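# Place jointed cable runway across three supports with four arms

## Task

Set the jointed cable runway down so it rests on all three supports, sitting between each support's lugs, with one of its ends on the tall support; then open the grippers and move the arms away. It only counts if the runway stays in that position without any robot holding it.

## Robot and tools

ROBOTS AND CAMERAS. Four identical arms, arm1, arm2, arm3 and arm4, share the work. Each is an i2rt Big YAM with six revolute joints, a two-finger gripper and a wrist camera (arm1_cam_wrist to arm4_cam_wrist). Two fixed room cameras, cam_high and cam_low, also watch the scene. The hand can reach roughly 1.0 m out from the joint 1 axis. With joints 1 and 6 at zero and the hand level and pointing forward, the wrist camera sits above the hand looking toward the fingertips. Because each joint moves at its own speed, the hand can sweep a wide, curved path between two postures.

FRAME. There is a single shared scene frame with its origin on the floor and +z pointing up. The hand point is midway between the fingertips; the hand's z axis runs along the fingers and its y axis is the direction the fingers open and close. Foot poses are used internally but never printed. Motion is commanded only in joint space, never as hand poses.

execute_actions. Argument "actions" is a list holding one action object or nothing. An empty list just returns state and pictures. The action object has optional keys "arm1" to "arm4"; each holds "joints", a map of absolute joint targets (not offsets) by name: joint1_rad, joint2_rad, joint3_rad, joint4_rad, joint5_rad, joint6_rad in radians, and gripper_m in metres (fingertip gap). Ranges and done-tolerances: joint1_rad -2.879..2.879 (±0.045), base yaw, positive counter-clockwise seen from above, zero points where the foot faces. joint2_rad 0..3.141 (±0.14), shoulder, zero has the upper arm pointing backward about level, positive raises it then brings it forward. joint3_rad 0..3.019 (±0.09), elbow, zero folded, positive opens. joint4_rad -1.692..1.57 (±0.055), hand pitch, positive tilts fingers up. joint5_rad -1.57..1.57 (±0.03), hand sideways swing, positive to the arm's right. joint6_rad -2.094..2.094 (±0.035), hand roll, positive clockwise viewed from behind the hand. gripper_m 0..0.093 (±0.003); grip force is capped near 50-62 N per pad, lower on some. All named motions begin together and may finish at different moments. Any joint or arm left out may keep driving toward its previous target. An unknown key or out-of-range number rejects the whole call and nothing moves. Optional "cameras": list of camera names, or "all"; omitted/null means all, [] means none; an invalid name rejects the call.

wait: "seconds" from 0 to 10; commands nothing, the scene keeps running, returns the same output as an empty action.

zoom_image: "camera" (one of the six) and "region" [x0, y0, x1, y1] in pixels of that camera's most recent full image, top-left origin, at most 504 by 504. Only cameras included in the latest result can be zoomed.

finished_scene: "scene" integer (1 or 2), ends the current scene irreversibly and reports success; the goal must already hold.

READING RESULTS. joint_positions gives current joint values; a pictures line lists the camera order of the images. joint_status describes how each commanded motion of the last accepted action ended: off_target (stopped short, may still push), contact_stop or time_out (target dropped, joint holds its resting place; a timed-out joint may keep a nearby target and keep pushing, named under on_its_own), not_followed (a self/inter-arm collision check withheld the arm's targets; the gripper part still runs, and the withheld targets may be retried later), limit_stop_at_motor_heat (after a heat stop; resend the target). A "joint command not followed" line, often with a "cause:" line, signals the withholding check. on_its_own lists uncommanded behaviour; its "held at" value is the joint's target, not its position. Joint torques are listed per arm joint in order, without the gripper; they carry per-unit offset, scale and noise, and friction can fake or mask loads. MOTOR HOT appears from 85 °C; at 100 °C an OVER-TEMPERATURE FAULT drops that arm until it cools. A stop reported in one call cancels the remaining execute_actions, wait and finished_scene calls of that reply.

CAUTIONS. Never let two arms press hard on each other: that fails and ends the run, and a hard impact may too; no state line reports arm-to-arm contact, and the clearance check ignores fingers, gripper housings and wrist cameras and can react late. Contact via a carried object is fine. Do not knock anything out of the work area or onto the floor. Arms do not stop on contact and can push hard; relieve a stuck joint by commanding its reported position. Sustained load heats motors, even while you think, since the last command is held between replies. A tiny target change may not move a joint. Loaded joints that time out may sag. Avoid drops, slips and slams. Finish with grippers open and arms withdrawn so the runway rests on its own.

Each tool is called after "Emit:" by a JSON object that holds its "method" and its "body", one argument or row to a line.

## Session

Emit:
{"method": "execute_actions", "body": {
  "actions": []
}}

Scene clock: 0.00 s.
Joint torques (N m, as the arm reports them, + toward a larger angle): no reading
Motor temperatures (°C, as the motors report them): arm1=[24 25 24 25 22 22] | arm2=[23 23 23 24 23 23] | arm3=[25 23 23 25 24 24] | arm4=[23 25 24 22 24 23]
arm1.joint_positions: joint1_rad=+0.115 joint2_rad=+0.592 joint3_rad=+1.397 joint4_rad=-1.260 joint5_rad=+0.260 joint6_rad=+0.427 gripper_m=+0.095
arm1.joint_status: not commanded
arm1.hand: x=-0.9039 y=-0.2072 z=+1.6075 quat_wxyz=(-0.535, -0.154, -0.828, -0.069) (m; scene frame)
arm2.joint_positions: joint1_rad=-0.433 joint2_rad=+0.640 joint3_rad=+1.311 joint4_rad=-1.299 joint5_rad=+0.256 joint6_rad=+0.315 gripper_m=+0.094
arm2.joint_status: not commanded
arm2.hand: x=-0.0735 y=-0.4779 z=+1.4763 quat_wxyz=(-0.422, +0.258, -0.846, -0.198) (m; scene frame)
arm3.joint_positions: joint1_rad=+0.075 joint2_rad=+0.568 joint3_rad=+1.372 joint4_rad=-1.307 joint5_rad=+0.135 joint6_rad=+0.475 gripper_m=+0.095
arm3.joint_status: not commanded
arm3.hand: x=+0.2087 y=+0.1007 z=+1.5880 quat_wxyz=(-0.430, -0.708, -0.487, +0.275) (m; scene frame)
arm4.joint_positions: joint1_rad=+0.012 joint2_rad=+0.617 joint3_rad=+1.408 joint4_rad=-1.503 joint5_rad=-0.249 joint6_rad=+0.136 gripper_m=+0.094
arm4.joint_status: not commanded
arm4.hand: x=+0.9235 y=-0.2012 z=+1.5369 quat_wxyz=(-0.178, -0.904, -0.063, +0.384) (m; scene frame)
pictures: arm1_cam_wrist, arm2_cam_wrist, arm3_cam_wrist, arm4_cam_wrist, cam_high, cam_low
Images, in order (width x height): arm1_cam_wrist 504x504, arm2_cam_wrist 504x504, arm3_cam_wrist 504x504, arm4_cam_wrist 504x504, cam_high 896x504, cam_low 896x504.

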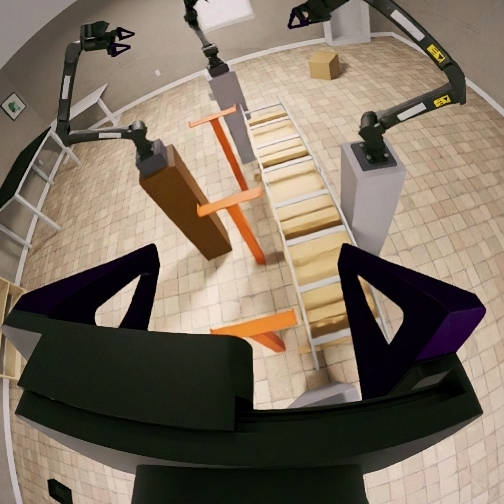

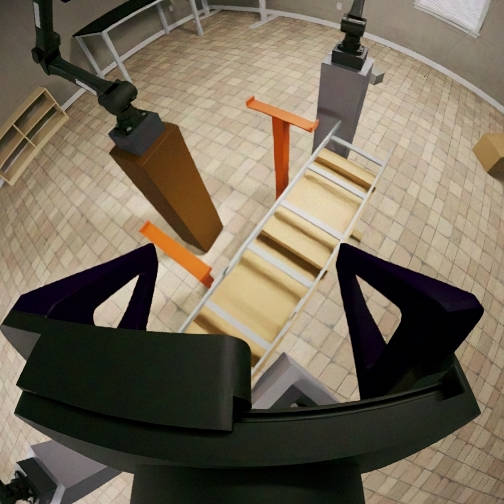

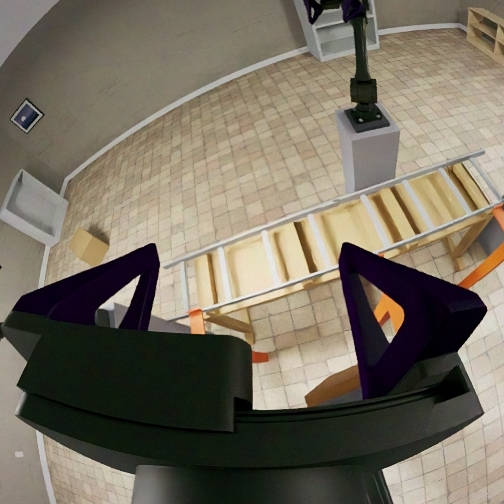

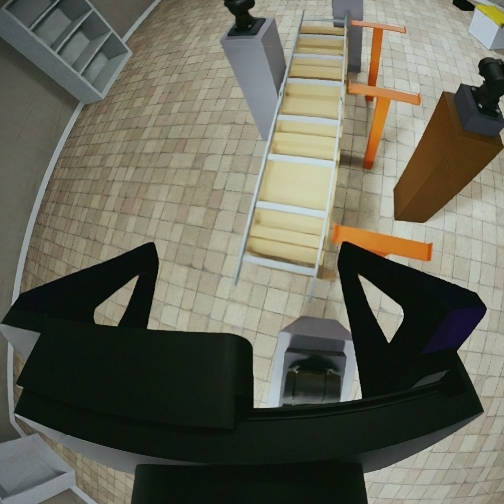

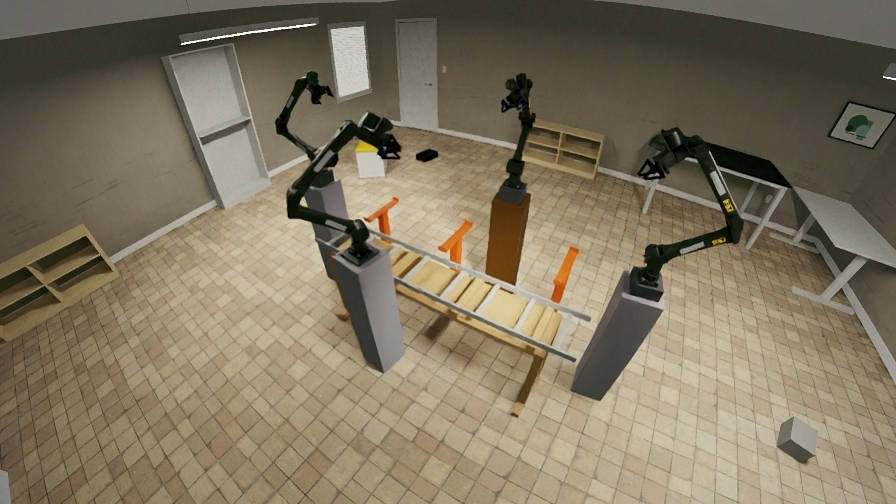

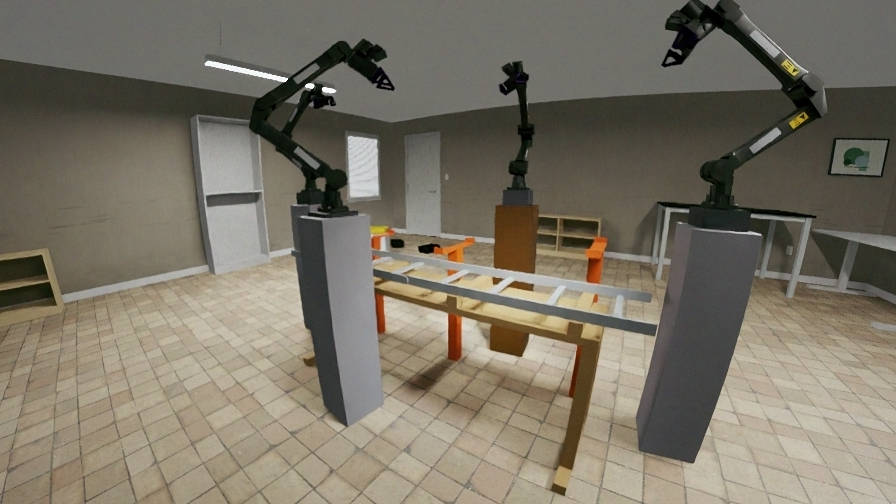

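Emit:
{"method": "execute_actions", "body": {
  "actions": [
    {"arm1":{"joints":{"joint1_rad":0,"joint5_rad":0,"joint6_rad":0}},"arm2":{"joints":{"joint1_rad":0,"joint5_rad":0,"joint6_rad":0}},"arm3":{"joints":{"joint1_rad":0,"joint5_rad":0,"joint6_rad":0}},"arm4":{"joints":{"joint1_rad":0,"joint5_rad":0,"joint6_rad":0}}}
  ],
  "cameras": []
}}

Emit:
{"method": "execute_actions", "body": {
  "actions": [
    {"arm1":{"joints":{"joint2_rad":1.0}},"arm2":{"joints":{"joint4_rad":-0.6}},"arm3":{"joints":{"joint1_rad":0.5}},"arm4":{"joints":{"joint3_rad":0.9}}}
  ],
  "cameras": ["cam_high","cam_low"]
}}

Scene clock: 2.00 s.
Joint torques (N m, as the arm reports them, + toward a larger angle): arm1=[-1.26  0.22 10.66  2.3  -0.1  -0.1 ] | arm2=[ 0.24  2.17  9.74  2.57 -0.18 -0.07] | arm3=[-1.66  4.03  9.89  2.05 -0.26 -0.08] | arm4=[-1.09  1.89 10.76  1.76  0.16 -0.05]
Motor temperatures (°C, as the motors report them): arm1=[24 25 24 25 22 22] | arm2=[23 23 23 25 23 23] | arm3=[25 23 23 25 24 24] | arm4=[23 25 25 23 24 23]
arm1.joint_positions: joint1_rad=+0.005 joint2_rad=+0.592 joint3_rad=+1.397 joint4_rad=-1.260 joint5_rad=+0.003 joint6_rad=+0.008 gripper_m=+0.095
arm1.joint_status: all done
arm1.hand: x=-0.9045 y=-0.1883 z=+1.6052 quat_wxyz=(-0.532, +0.045, -0.845, -0.036) (m; scene frame)
arm2.joint_positions: joint1_rad=-0.007 joint2_rad=+0.640 joint3_rad=+1.311 joint4_rad=-1.299 joint5_rad=+0.003 joint6_rad=+0.009 gripper_m=+0.094
arm2.joint_status: all done
arm2.hand: x=-0.2116 y=-0.4182 z=+1.4738 quat_wxyz=(-0.338, +0.592, -0.664, -0.308) (m; scene frame)
arm3.joint_positions: joint1_rad=+0.006 joint2_rad=+0.568 joint3_rad=+1.372 joint4_rad=-1.307 joint5_rad=+0.005 joint6_rad=+0.011 gripper_m=+0.095
arm3.joint_status: all done
arm3.hand: x=+0.2158 y=+0.1013 z=+1.5872 quat_wxyz=(-0.380, -0.576, -0.640, +0.338) (m; scene frame)
arm4.joint_positions: joint1_rad=+0.008 joint2_rad=+0.617 joint3_rad=+1.408 joint4_rad=-1.503 joint5_rad=-0.003 joint6_rad=+0.012 gripper_m=+0.094
arm4.joint_status: all done
arm4.hand: x=+0.9126 y=-0.1600 z=+1.5329 quat_wxyz=(-0.042, -0.910, -0.067, +0.408) (m; scene frame)
pictures: none
No camera images: the call's "cameras" was empty. Leave "cameras" out to get every camera's image.

Scene clock: 3.40 s.
Joint torques (N m, as the arm reports them, + toward a larger angle): arm1=[-1.24 -5.68 12.55  1.89 -0.1  -0.12] | arm2=[ 0.36  1.85  9.82  3.17 -0.19 -0.08] | arm3=[-0.53  4.01  9.87  2.05 -0.2  -0.06] | arm4=[-1.06 -0.42 10.85  1.13  0.16 -0.05]
Motor temperatures (°C, as the motors report them): arm1=[24 25 25 25 22 22] | arm2=[23 23 23 25 23 23] | arm3=[25 23 23 25 24 24] | arm4=[23 25 25 23 24 23]
arm1.joint_positions: joint1_rad=+0.005 joint2_rad=+0.991 joint3_rad=+1.397 joint4_rad=-1.260 joint5_rad=+0.003 joint6_rad=+0.008 gripper_m=+0.095
arm1.joint_status: all done
arm1.hand: x=-0.7521 y=-0.1690 z=+1.4909 quat_wxyz=(-0.354, +0.051, -0.934, -0.025) (m; scene frame)
arm2.joint_positions: joint1_rad=-0.007 joint2_rad=+0.640 joint3_rad=+1.311 joint4_rad=-0.618 joint5_rad=+0.003 joint6_rad=+0.009 gripper_m=+0.094
arm2.joint_status: all done
arm2.hand: x=-0.2065 y=-0.3729 z=+1.6317 quat_wxyz=(-0.538, +0.455, -0.512, -0.490) (m; scene frame)
arm3.joint_positions: joint1_rad=+0.494 joint2_rad=+0.568 joint3_rad=+1.372 joint4_rad=-1.307 joint5_rad=+0.004 joint6_rad=+0.010 gripper_m=+0.095
arm3.joint_status: all done
arm3.hand: x=+0.3155 y=+0.1385 z=+1.5871 quat_wxyz=(-0.451, -0.403, -0.761, +0.235) (m; scene frame)
arm4.joint_positions: joint1_rad=+0.008 joint2_rad=+0.624 joint3_rad=+0.897 joint4_rad=-1.503 joint5_rad=-0.003 joint6_rad=+0.012 gripper_m=+0.094
arm4.joint_status: all done
arm4.hand: x=+0.9193 y=-0.1612 z=+1.2950 quat_wxyz=(-0.021, -0.984, -0.074, +0.161) (m; scene frame)
pictures: cam_high, cam_low
Images, in order (width x height): cam_high 896x504, cam_low 896x504.

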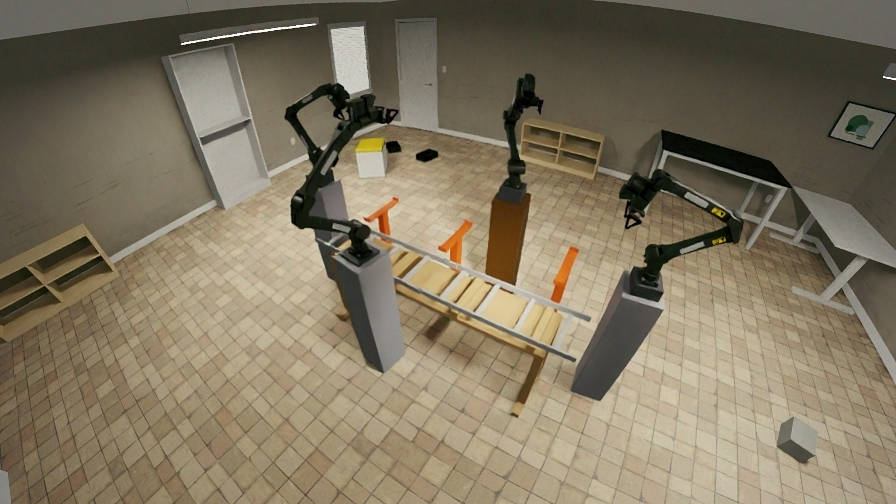

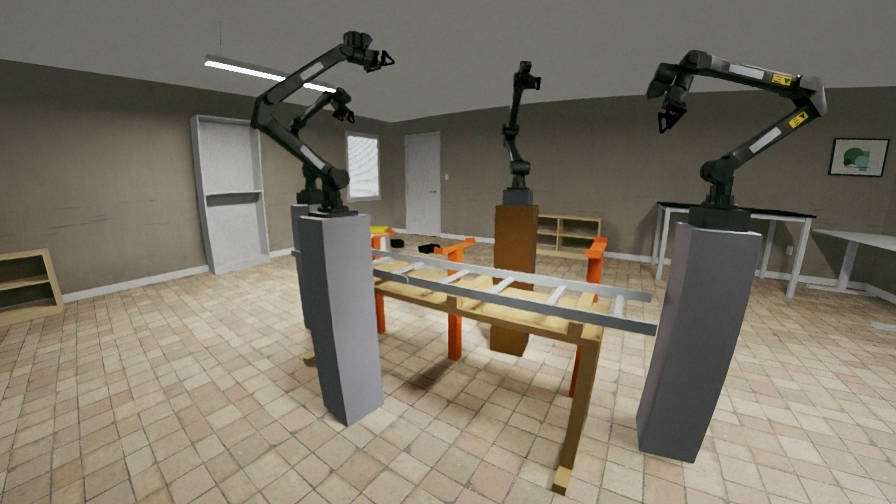

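Emit:
{"method": "execute_actions", "body": {
  "actions": [
    {"arm1":{"joints":{"joint2_rad":1.2,"joint3_rad":1.2,"joint4_rad":-1.57}},"arm2":{"joints":{"joint2_rad":1.2,"joint3_rad":1.2,"joint4_rad":-1.57}},"arm3":{"joints":{"joint1_rad":0,"joint2_rad":1.2,"joint3_rad":1.2,"joint4_rad":-1.57}},"arm4":{"joints":{"joint2_rad":1.2,"joint3_rad":1.2,"joint4_rad":-1.57}}}
  ]
}}

Scene clock: 6.10 s.
Joint torques (N m, as the arm reports them, + toward a larger angle): arm1=[-1.13 -8.31 11.39  0.18 -0.09 -0.12] | arm2=[ 0.31 -5.84 10.72  0.7  -0.19 -0.08] | arm3=[-1.16 -5.49 10.42 -0.57 -0.14 -0.04] | arm4=[-1.03 -7.41 12.76 -0.07  0.16 -0.05]
Motor temperatures (°C, as the motors report them): arm1=[24 25 25 25 22 22] | arm2=[23 23 24 25 23 23] | arm3=[25 23 24 25 24 24] | arm4=[23 25 26 23 24 23]
arm1.joint_positions: joint1_rad=+0.005 joint2_rad=+1.193 joint3_rad=+1.187 joint4_rad=-1.564 joint5_rad=+0.003 joint6_rad=+0.008 gripper_m=+0.095
arm1.joint_status: all done
arm1.hand: x=-0.8065 y=-0.1740 z=+1.3000 quat_wxyz=(-0.005, +0.056, -0.998, -0.003) (m; scene frame)
arm2.joint_positions: joint1_rad=-0.007 joint2_rad=+1.199 joint3_rad=+1.174 joint4_rad=-1.561 joint5_rad=+0.003 joint6_rad=+0.009 gripper_m=+0.094
arm2.joint_status: all done
arm2.hand: x=-0.2053 y=-0.3480 z=+1.2227 quat_wxyz=(+0.003, +0.667, -0.745, +0.003) (m; scene frame)
arm3.joint_positions: joint1_rad=+0.000 joint2_rad=+1.203 joint3_rad=+1.189 joint4_rad=-1.557 joint5_rad=+0.002 joint6_rad=+0.009 gripper_m=+0.095
arm3.joint_status: all done
arm3.hand: x=+0.2272 y=-0.0090 z=+1.2962 quat_wxyz=(+0.002, -0.669, -0.743, +0.001) (m; scene frame)
arm4.joint_positions: joint1_rad=+0.008 joint2_rad=+1.207 joint3_rad=+1.168 joint4_rad=-1.560 joint5_rad=-0.003 joint6_rad=+0.012 gripper_m=+0.094
arm4.joint_status: all done
arm4.hand: x=+0.8001 y=-0.1811 z=+1.2632 quat_wxyz=(-0.005, -0.997, -0.075, -0.022) (m; scene frame)
pictures: arm1_cam_wrist, arm2_cam_wrist, arm3_cam_wrist, arm4_cam_wrist, cam_high, cam_low
Images, in order (width x height): arm1_cam_wrist 504x504, arm2_cam_wrist 504x504, arm3_cam_wrist 504x504, arm4_cam_wrist 504x504, cam_high 896x504, cam_low 896x504.

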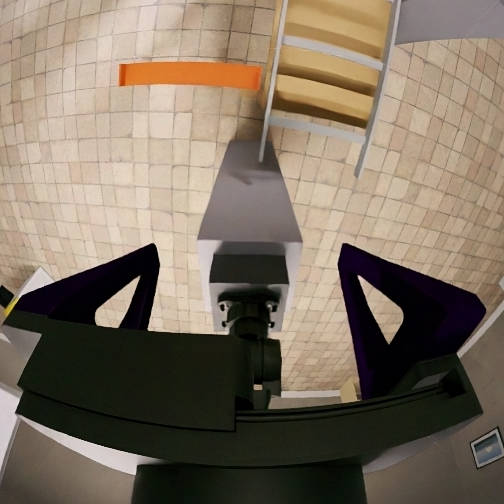

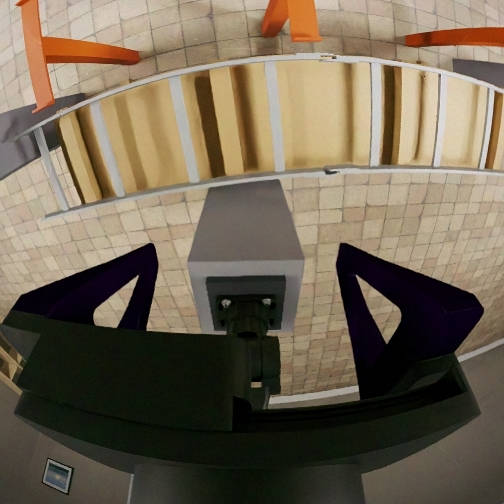

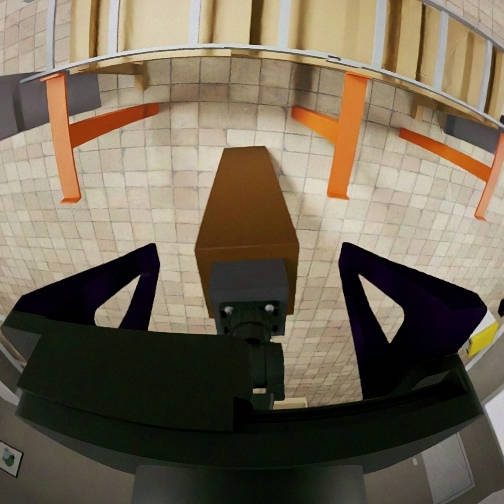

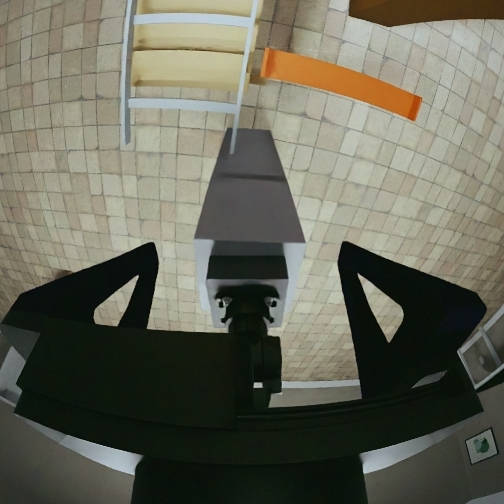

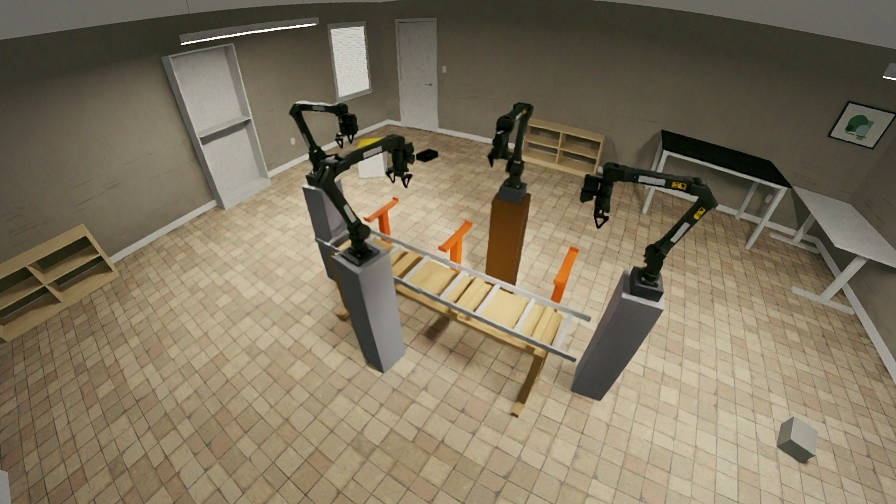

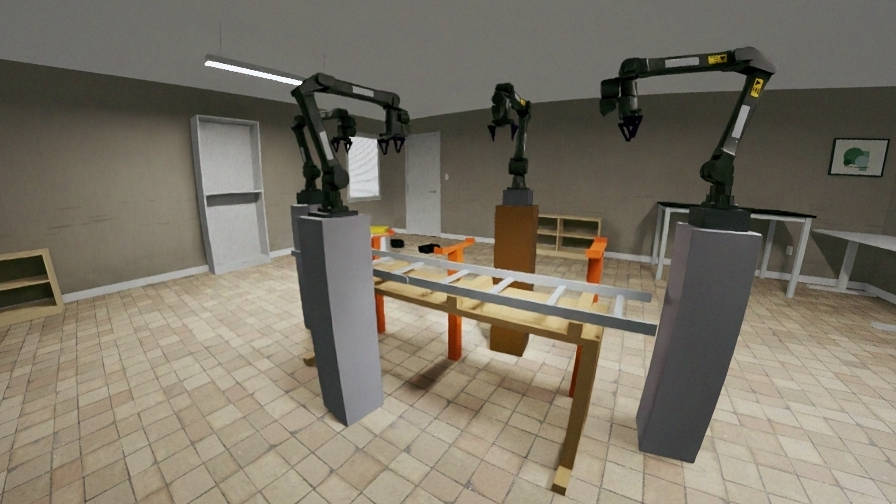

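Emit:
{"method": "execute_actions", "body": {
  "actions": [
    {"arm1":{"joints":{"joint1_rad":-0.349,"joint2_rad":1.911,"joint3_rad":1.175,"joint4_rad":-0.834}},"arm2":{"joints":{"joint1_rad":-0.02,"joint2_rad":1.423,"joint3_rad":0.738,"joint4_rad":-0.885}},"arm3":{"joints":{"joint1_rad":2.8}},"arm4":{"joints":{"joint1_rad":0.249,"joint2_rad":1.917,"joint3_rad":1.246,"joint4_rad":-0.899}}}
  ]
}}

Scene clock: 9.27 s.
Joint torques (N m, as the arm reports them, + toward a larger angle): arm1=[  0.17 -16.74   7.37   0.8    0.    -0.1 ] | arm2=[-1.02 -8.47  7.21  1.37 -0.18 -0.08] | arm3=[-0.96 -5.27 10.44 -0.57 -0.13 -0.04] | arm4=[ -0.84 -15.21   9.68   0.83   0.03  -0.05]
Motor temperatures (°C, as the motors report them): arm1=[24 25 25 25 22 22] | arm2=[23 23 24 25 23 23] | arm3=[25 23 24 25 24 24] | arm4=[23 26 26 23 24 23]
arm1.joint_positions: joint1_rad=-0.358 joint2_rad=+1.916 joint3_rad=+1.176 joint4_rad=-0.842 joint5_rad=+0.000 joint6_rad=+0.006 gripper_m=+0.095
arm1.joint_status: all done
arm1.hand: x=-0.6513 y=-0.3288 z=+1.0005 quat_wxyz=(+0.003, -0.124, -0.992, -0.005) (m; scene frame)
arm2.joint_positions: joint1_rad=-0.010 joint2_rad=+1.430 joint3_rad=+0.731 joint4_rad=-0.896 joint5_rad=+0.003 joint6_rad=+0.008 gripper_m=+0.094
arm2.joint_status: all done
arm2.hand: x=-0.2051 y=-0.3497 z=+0.9934 quat_wxyz=(+0.006, +0.666, -0.746, +0.006) (m; scene frame)
arm3.joint_positions: joint1_rad=+2.800 joint2_rad=+1.203 joint3_rad=+1.189 joint4_rad=-1.557 joint5_rad=+0.002 joint6_rad=+0.009 gripper_m=+0.095
arm3.joint_status: all done
arm3.hand: x=+0.2660 y=+0.6418 z=+1.2967 quat_wxyz=(+0.000, +0.618, -0.786, +0.000) (m; scene frame)
arm4.joint_positions: joint1_rad=+0.257 joint2_rad=+1.929 joint3_rad=+1.220 joint4_rad=-0.915 joint5_rad=+0.000 joint6_rad=+0.011 gripper_m=+0.094
arm4.joint_status: all done
arm4.hand: x=+0.6714 y=-0.3281 z=+0.9815 quat_wxyz=(+0.000, -0.979, -0.199, -0.033) (m; scene frame)
pictures: arm1_cam_wrist, arm2_cam_wrist, arm3_cam_wrist, arm4_cam_wrist, cam_high, cam_low
Images, in order (width x height): arm1_cam_wrist 504x504, arm2_cam_wrist 504x504, arm3_cam_wrist 504x504, arm4_cam_wrist 504x504, cam_high 896x504, cam_low 896x504.

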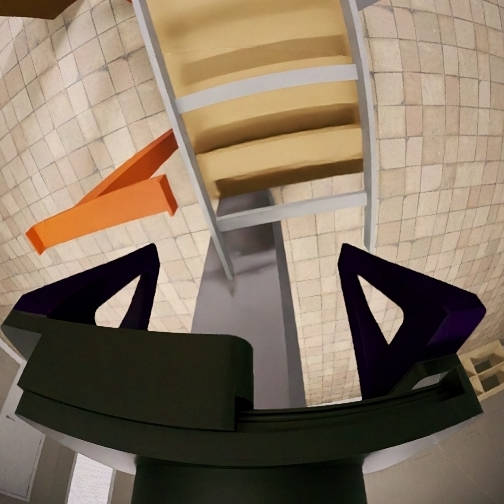

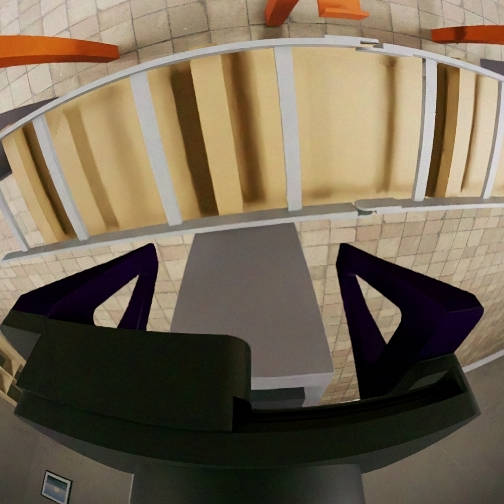

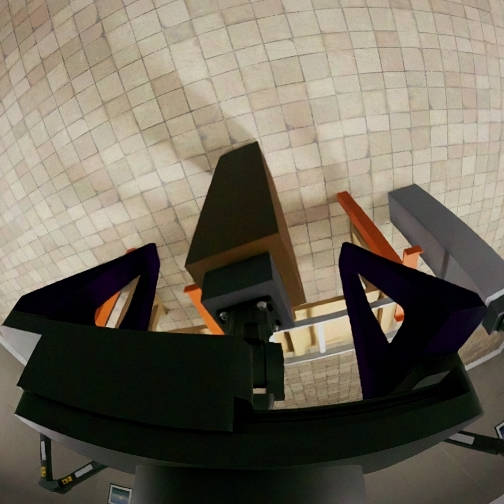

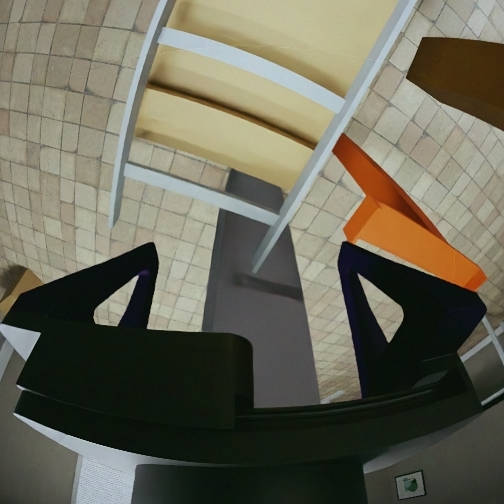

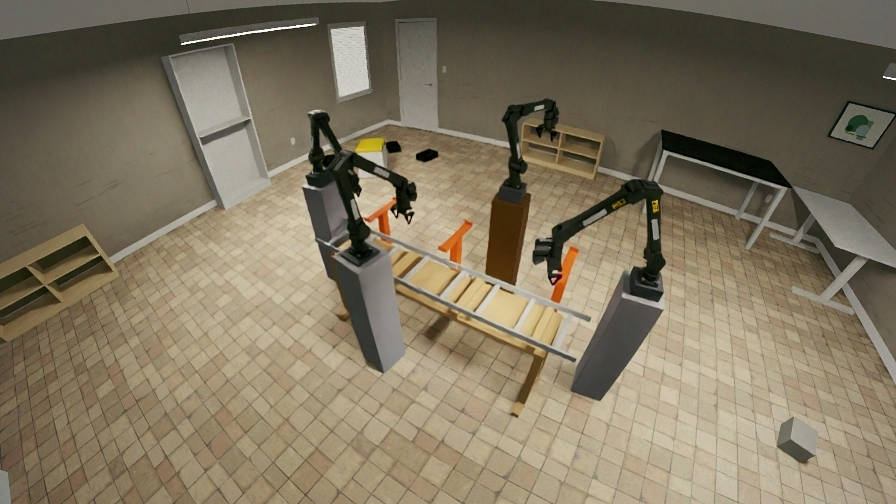

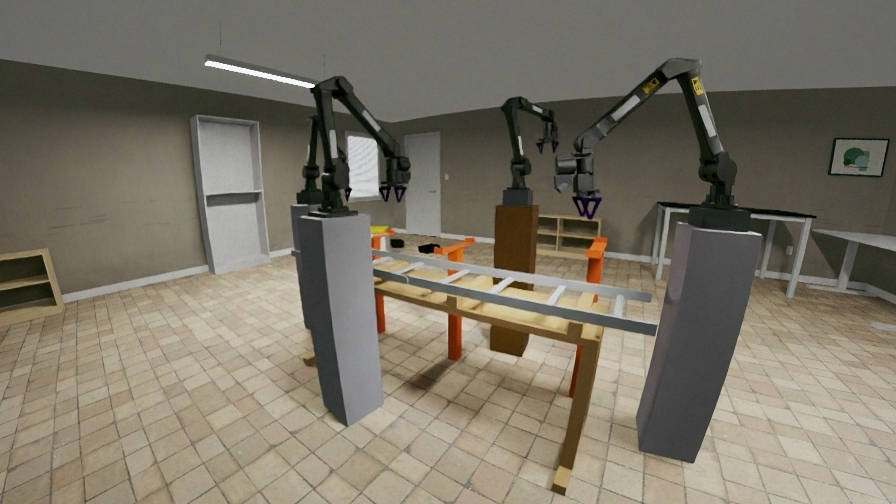

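Emit:
{"method": "execute_actions", "body": {
  "actions": [
    {"arm1":{"joints":{"joint1_rad":-0.424,"joint2_rad":2.213,"joint3_rad":1.372,"joint4_rad":-0.729,"joint6_rad":1.263}},"arm2":{"joints":{"joint1_rad":-0.23,"joint2_rad":1.673,"joint3_rad":0.64,"joint4_rad":-0.537,"joint6_rad":-0.327}},"arm4":{"joints":{"joint1_rad":0.262,"joint2_rad":2.317,"joint3_rad":1.67,"joint4_rad":-0.909,"joint6_rad":-1.142}}}
  ],
  "cameras": ["arm1_cam_wrist","arm2_cam_wrist","arm4_cam_wrist","cam_low"]
}}

Scene clock: 12.07 s.
Joint torques (N m, as the arm reports them, + toward a larger angle): arm1=[ -0.03 -19.22   8.11   0.32   0.08   0.07] | arm2=[ 0.09 -9.98  4.78  1.37 -0.18 -0.08] | arm3=[-1.1  -5.24 10.44 -0.57 -0.13 -0.04] | arm4=[  0.31 -19.57  10.94   0.39  -0.08  -0.05]
Motor temperatures (°C, as the motors report them): arm1=[24 25 25 25 22 22] | arm2=[23 23 24 25 23 23] | arm3=[25 23 24 25 24 24] | arm4=[23 26 27 23 24 23]
arm1.joint_positions: joint1_rad=-0.429 joint2_rad=+2.218 joint3_rad=+1.352 joint4_rad=-0.729 joint5_rad=+0.000 joint6_rad=+1.255 gripper_m=+0.095
arm1.joint_status: all done
arm1.hand: x=-0.6100 y=-0.3780 z=+0.8949 quat_wxyz=(+0.011, -0.706, -0.708, +0.000) (m; scene frame)
arm2.joint_positions: joint1_rad=-0.233 joint2_rad=+1.682 joint3_rad=+0.635 joint4_rad=-0.547 joint5_rad=+0.002 joint6_rad=-0.318 gripper_m=+0.094
arm2.joint_status: all done
arm2.hand: x=-0.1375 y=-0.3700 z=+0.8925 quat_wxyz=(+0.008, +0.704, -0.710, +0.003) (m; scene frame)
arm3.joint_positions: joint1_rad=+2.800 joint2_rad=+1.203 joint3_rad=+1.189 joint4_rad=-1.557 joint5_rad=+0.002 joint6_rad=+0.009 gripper_m=+0.095
arm3.joint_status: not commanded
arm3.hand: x=+0.2660 y=+0.6418 z=+1.2967 quat_wxyz=(+0.000, +0.618, -0.786, +0.000) (m; scene frame)
arm4.joint_positions: joint1_rad=+0.257 joint2_rad=+2.330 joint3_rad=+1.631 joint4_rad=-0.915 joint5_rad=+0.000 joint6_rad=-1.130 gripper_m=+0.094
arm4.joint_status: all done
arm4.hand: x=+0.5649 y=-0.3761 z=+0.8796 quat_wxyz=(-0.016, -0.717, -0.696, -0.023) (m; scene frame)
pictures: arm1_cam_wrist, arm2_cam_wrist, arm4_cam_wrist, cam_low
Images, in order (width x height): arm1_cam_wrist 504x504, arm2_cam_wrist 504x504, arm4_cam_wrist 504x504, cam_low 896x504.

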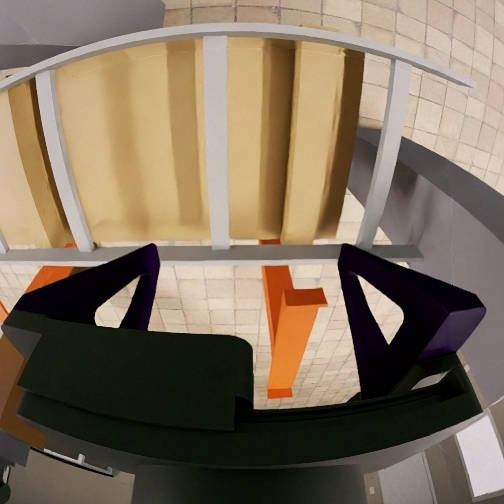

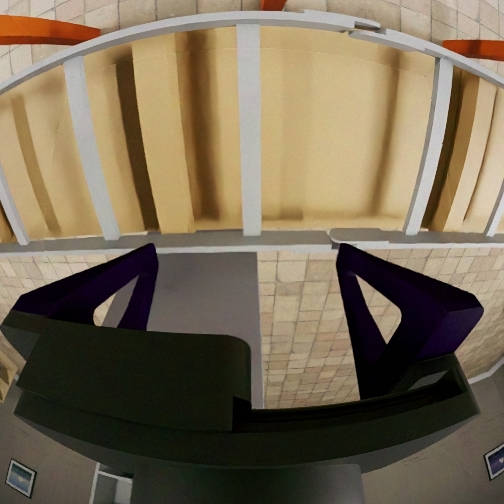

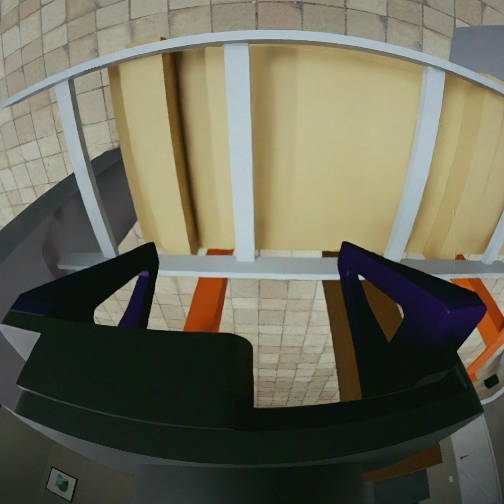

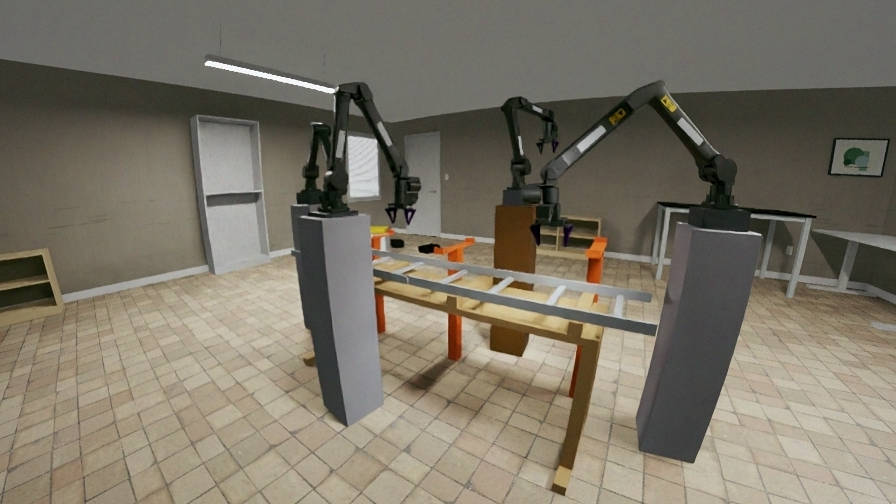

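Emit:
{"method": "execute_actions", "body": {
  "actions": [
    {"arm1":{"joints":{"joint1_rad":-0.373,"joint2_rad":2.49,"joint3_rad":1.59,"joint4_rad":-0.646,"joint6_rad":1.314}},"arm2":{"joints":{"joint2_rad":2.035,"joint3_rad":0.665,"joint4_rad":-0.18}},"arm4":{"joints":{"joint1_rad":0.24,"joint2_rad":2.485,"joint3_rad":1.68,"joint4_rad":-0.72,"joint6_rad":-1.168}}}
  ],
  "cameras": ["arm1_cam_wrist","arm2_cam_wrist","arm4_cam_wrist","cam_low"]
}}

Scene clock: 13.77 s.
Joint torques (N m, as the arm reports them, + toward a larger angle): arm1=[ -0.65 -21.18   7.83   0.34   0.07   0.04] | arm2=[  0.07 -11.49   2.49   1.4   -0.17  -0.08] | arm3=[-1.12 -5.31 10.42 -0.59 -0.13 -0.04] | arm4=[ -0.92 -20.     8.39   0.81  -0.07  -0.04]
Motor temperatures (°C, as the motors report them): arm1=[24 25 26 25 22 22] | arm2=[23 23 24 25 23 23] | arm3=[25 23 25 25 24 24] | arm4=[23 26 27 23 24 23]
arm1.joint_positions: joint1_rad=-0.368 joint2_rad=+2.495 joint3_rad=+1.568 joint4_rad=-0.645 joint5_rad=+0.000 joint6_rad=+1.306 gripper_m=+0.095
arm1.joint_status: all done
arm1.hand: x=-0.5534 y=-0.3575 z=+0.7937 quat_wxyz=(+0.001, -0.703, -0.711, -0.005) (m; scene frame)
arm2.joint_positions: joint1_rad=-0.233 joint2_rad=+2.040 joint3_rad=+0.655 joint4_rad=-0.191 joint5_rad=+0.002 joint6_rad=-0.319 gripper_m=+0.094
arm2.joint_status: all done
arm2.hand: x=-0.1358 y=-0.3635 z=+0.7860 quat_wxyz=(+0.000, +0.704, -0.710, -0.001) (m; scene frame)
arm3.joint_positions: joint1_rad=+2.800 joint2_rad=+1.203 joint3_rad=+1.189 joint4_rad=-1.557 joint5_rad=+0.002 joint6_rad=+0.009 gripper_m=+0.095
arm3.joint_status: not commanded
arm3.hand: x=+0.2660 y=+0.6418 z=+1.2967 quat_wxyz=(+0.000, +0.618, -0.786, +0.000) (m; scene frame)
arm4.joint_positions: joint1_rad=+0.247 joint2_rad=+2.498 joint3_rad=+1.661 joint4_rad=-0.735 joint5_rad=+0.000 joint6_rad=-1.156 gripper_m=+0.094
arm4.joint_status: all done
arm4.hand: x=+0.5570 y=-0.3739 z=+0.7863 quat_wxyz=(-0.009, -0.712, -0.702, -0.004) (m; scene frame)
pictures: arm1_cam_wrist, arm2_cam_wrist, arm4_cam_wrist, cam_low
Images, in order (width x height): arm1_cam_wrist 504x504, arm2_cam_wrist 504x504, arm4_cam_wrist 504x504, cam_low 896x504.

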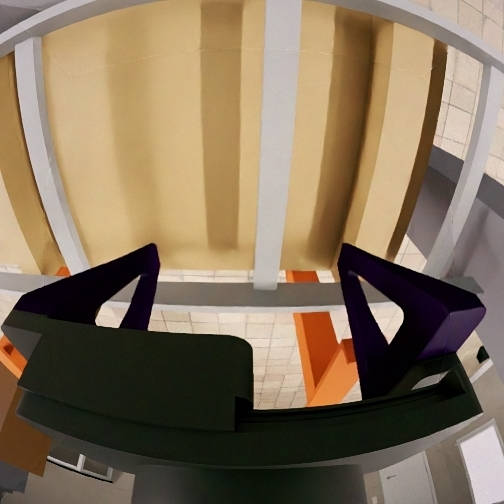

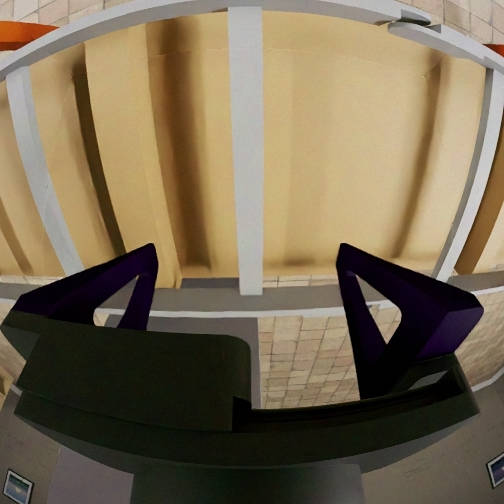

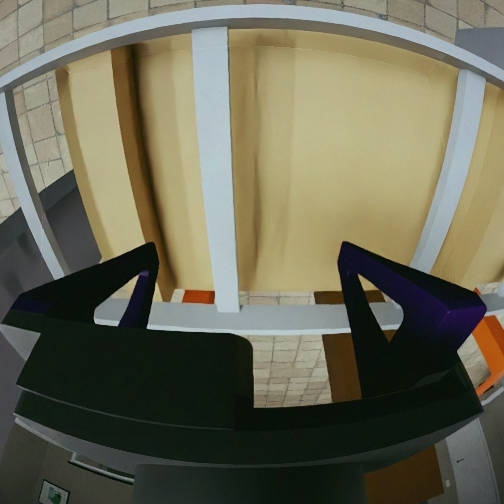

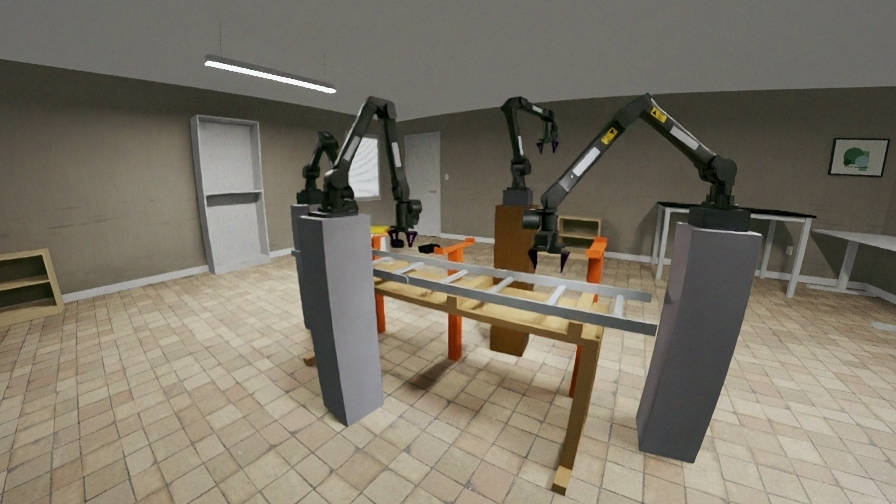

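Emit:
{"method": "execute_actions", "body": {
  "actions": [
    {"arm1":{"joints":{"joint1_rad":-0.378,"joint2_rad":2.613,"joint3_rad":1.587,"joint4_rad":-0.518}},"arm2":{"joints":{"joint2_rad":2.273,"joint3_rad":0.732,"joint4_rad":-0.005}},"arm4":{"joints":{"joint1_rad":0.235,"joint2_rad":2.598,"joint3_rad":1.655,"joint4_rad":-0.585}}}
  ],
  "cameras": ["arm1_cam_wrist","arm2_cam_wrist","arm4_cam_wrist","cam_low"]
}}

Scene clock: 15.30 s.
Joint torques (N m, as the arm reports them, + toward a larger angle): arm1=[ -1.3  -20.84   6.38   0.7    0.08   0.04] | arm2=[  0.11 -12.68   0.62   1.45  -0.17  -0.07] | arm3=[-1.05 -5.33 10.45 -0.56 -0.12 -0.04] | arm4=[ -0.71 -19.68   6.1    0.94  -0.07  -0.05]
Motor temperatures (°C, as the motors report them): arm1=[24 26 26 25 22 22] | arm2=[23 23 24 25 23 23] | arm3=[25 23 25 25 24 24] | arm4=[23 27 27 23 24 23]
arm1.joint_positions: joint1_rad=-0.368 joint2_rad=+2.616 joint3_rad=+1.570 joint4_rad=-0.526 joint5_rad=+0.000 joint6_rad=+1.307 gripper_m=+0.095
arm1.joint_status: all done
arm1.hand: x=-0.5720 y=-0.3519 z=+0.7254 quat_wxyz=(+0.001, -0.704, -0.711, -0.005) (m; scene frame)
arm2.joint_positions: joint1_rad=-0.233 joint2_rad=+2.279 joint3_rad=+0.727 joint4_rad=-0.015 joint5_rad=+0.002 joint6_rad=-0.319 gripper_m=+0.094
arm2.joint_status: all done
arm2.hand: x=-0.1343 y=-0.3582 z=+0.7160 quat_wxyz=(-0.004, +0.704, -0.710, -0.003) (m; scene frame)
arm3.joint_positions: joint1_rad=+2.800 joint2_rad=+1.203 joint3_rad=+1.189 joint4_rad=-1.557 joint5_rad=+0.002 joint6_rad=+0.009 gripper_m=+0.095
arm3.joint_status: not commanded
arm3.hand: x=+0.2660 y=+0.6418 z=+1.2967 quat_wxyz=(+0.000, +0.618, -0.786, +0.000) (m; scene frame)
arm4.joint_positions: joint1_rad=+0.244 joint2_rad=+2.604 joint3_rad=+1.649 joint4_rad=-0.600 joint5_rad=+0.000 joint6_rad=-1.156 gripper_m=+0.094
arm4.joint_status: all done
arm4.hand: x=+0.5704 y=-0.3671 z=+0.7215 quat_wxyz=(-0.005, -0.713, -0.701, +0.005) (m; scene frame)
pictures: arm1_cam_wrist, arm2_cam_wrist, arm4_cam_wrist, cam_low
Images, in order (width x height): arm1_cam_wrist 504x504, arm2_cam_wrist 504x504, arm4_cam_wrist 504x504, cam_low 896x504.

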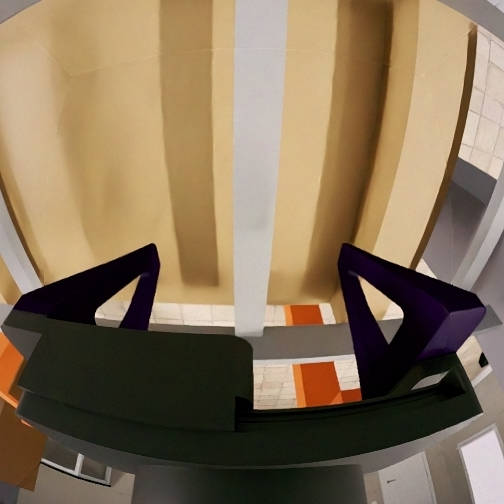

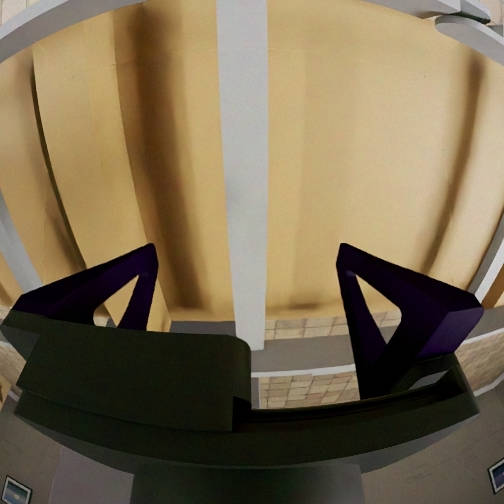

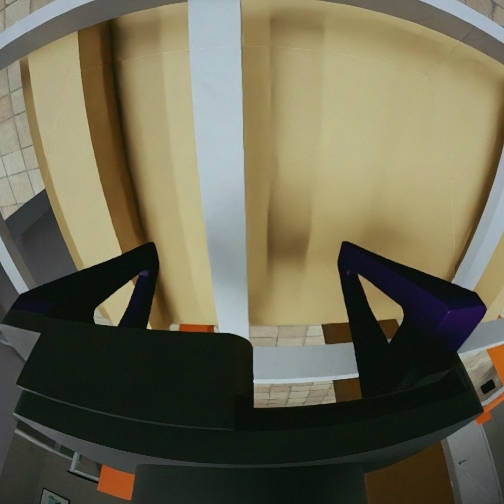

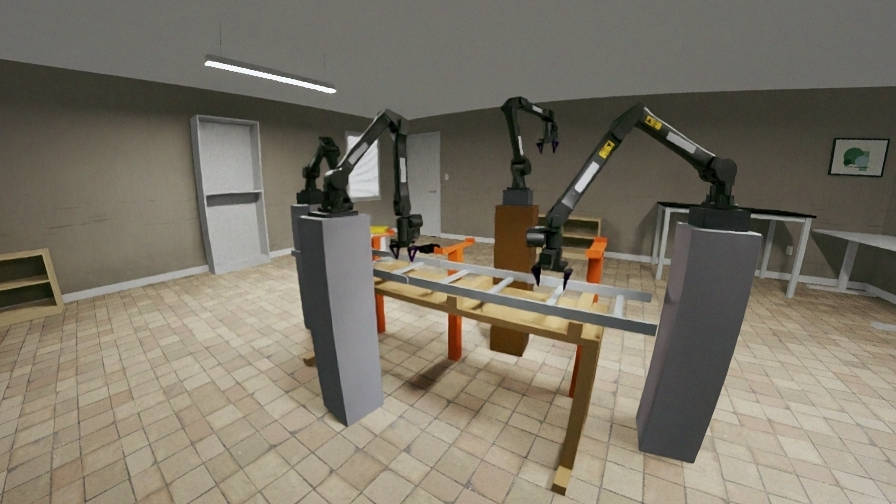

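Emit:
{"method": "execute_actions", "body": {
  "actions": [
    {"arm1":{"joints":{"joint1_rad":-0.385,"joint2_rad":2.74,"joint3_rad":1.66,"joint4_rad":-0.465}},"arm2":{"joints":{"joint2_rad":2.45,"joint3_rad":0.805,"joint4_rad":0.095}},"arm4":{"joints":{"joint1_rad":0.262,"joint2_rad":2.705,"joint3_rad":1.665,"joint4_rad":-0.5,"joint6_rad":-1.145}}}
  ],
  "cameras": ["arm1_cam_wrist","arm2_cam_wrist","arm4_cam_wrist","cam_low"]
}}

Scene clock: 20.80 s.
Joint torques (N m, as the arm reports them, + toward a larger angle): arm1=[ -1.36 -20.52   5.59   0.54   0.08   0.04] | arm2=[  0.07 -12.81  -0.33   1.24  -0.17  -0.07] | arm3=[-1.13 -5.31 10.42 -0.56 -0.13 -0.04] | arm4=[  0.36 -18.61   5.93   0.82  -0.08   0.21]
Motor temperatures (°C, as the motors report them): arm1=[24 26 26 25 22 22] | arm2=[23 24 24 25 23 23] | arm3=[25 23 25 25 24 24] | arm4=[23 27 26 23 24 23]
arm1.joint_positions: joint1_rad=-0.376 joint2_rad=+2.736 joint3_rad=+1.648 joint4_rad=-0.467 joint5_rad=+0.000 joint6_rad=+1.307 gripper_m=+0.095
arm1.joint_status: all done
arm1.hand: x=-0.5696 y=-0.3565 z=+0.6736 quat_wxyz=(-0.006, -0.706, -0.708, -0.009) (m; scene frame)
arm2.joint_positions: joint1_rad=-0.233 joint2_rad=+2.452 joint3_rad=+0.802 joint4_rad=+0.091 joint5_rad=+0.002 joint6_rad=-0.319 gripper_m=+0.094
arm2.joint_status: all done
arm2.hand: x=-0.1338 y=-0.3557 z=+0.6624 quat_wxyz=(-0.007, +0.704, -0.710, -0.005) (m; scene frame)
arm3.joint_positions: joint1_rad=+2.800 joint2_rad=+1.203 joint3_rad=+1.189 joint4_rad=-1.557 joint5_rad=+0.002 joint6_rad=+0.009 gripper_m=+0.095
arm3.joint_status: not commanded
arm3.hand: x=+0.2660 y=+0.6418 z=+1.2967 quat_wxyz=(+0.000, +0.618, -0.786, +0.000) (m; scene frame)
arm4.joint_positions: joint1_rad=+0.256 joint2_rad=+2.714 joint3_rad=+1.650 joint4_rad=-0.514 joint5_rad=+0.000 joint6_rad=-1.156 gripper_m=+0.094
arm4.joint_status: all done
arm4.hand: x=+0.6002 y=-0.3631 z=+0.6593 quat_wxyz=(-0.009, -0.708, -0.706, -0.006) (m; scene frame)
pictures: arm1_cam_wrist, arm2_cam_wrist, arm4_cam_wrist, cam_low
Images, in order (width x height): arm1_cam_wrist 504x504, arm2_cam_wrist 504x504, arm4_cam_wrist 504x504, cam_low 896x504.

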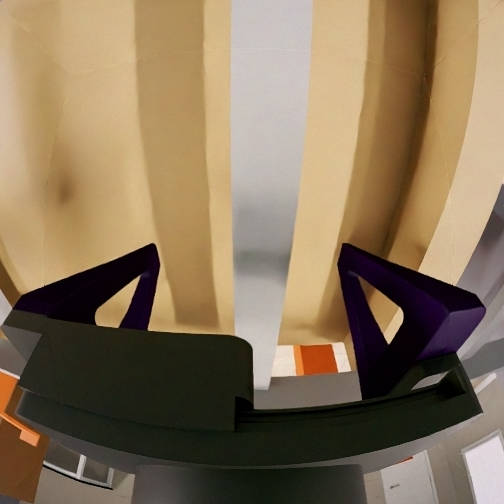

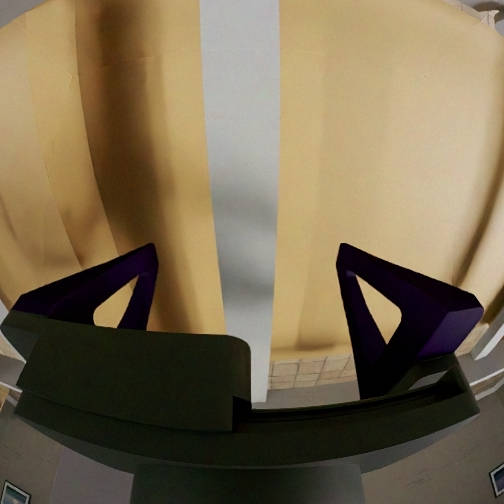

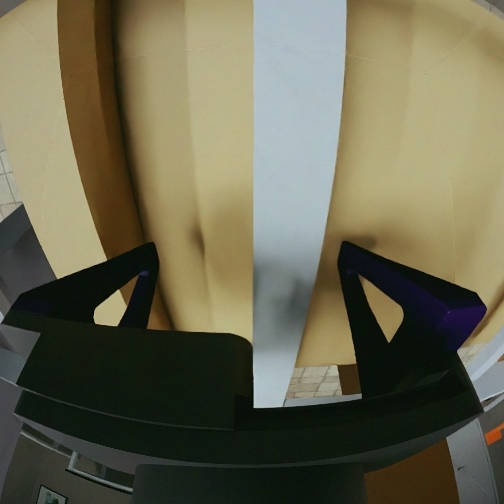

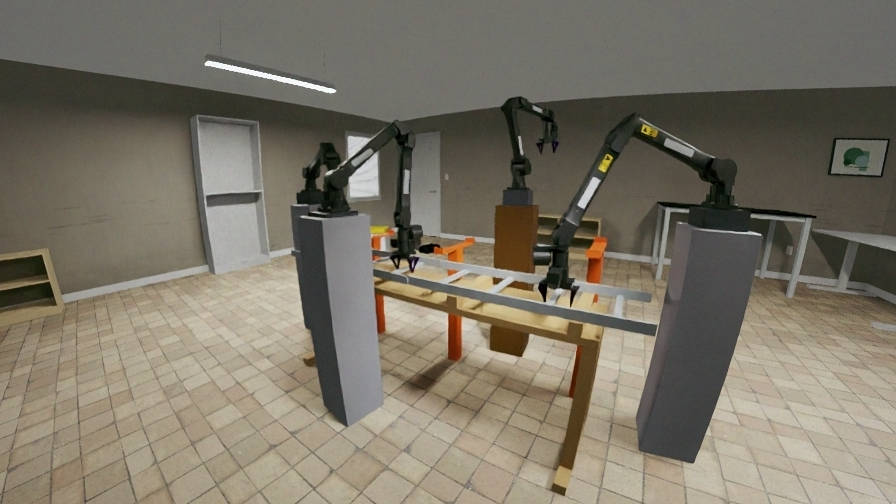

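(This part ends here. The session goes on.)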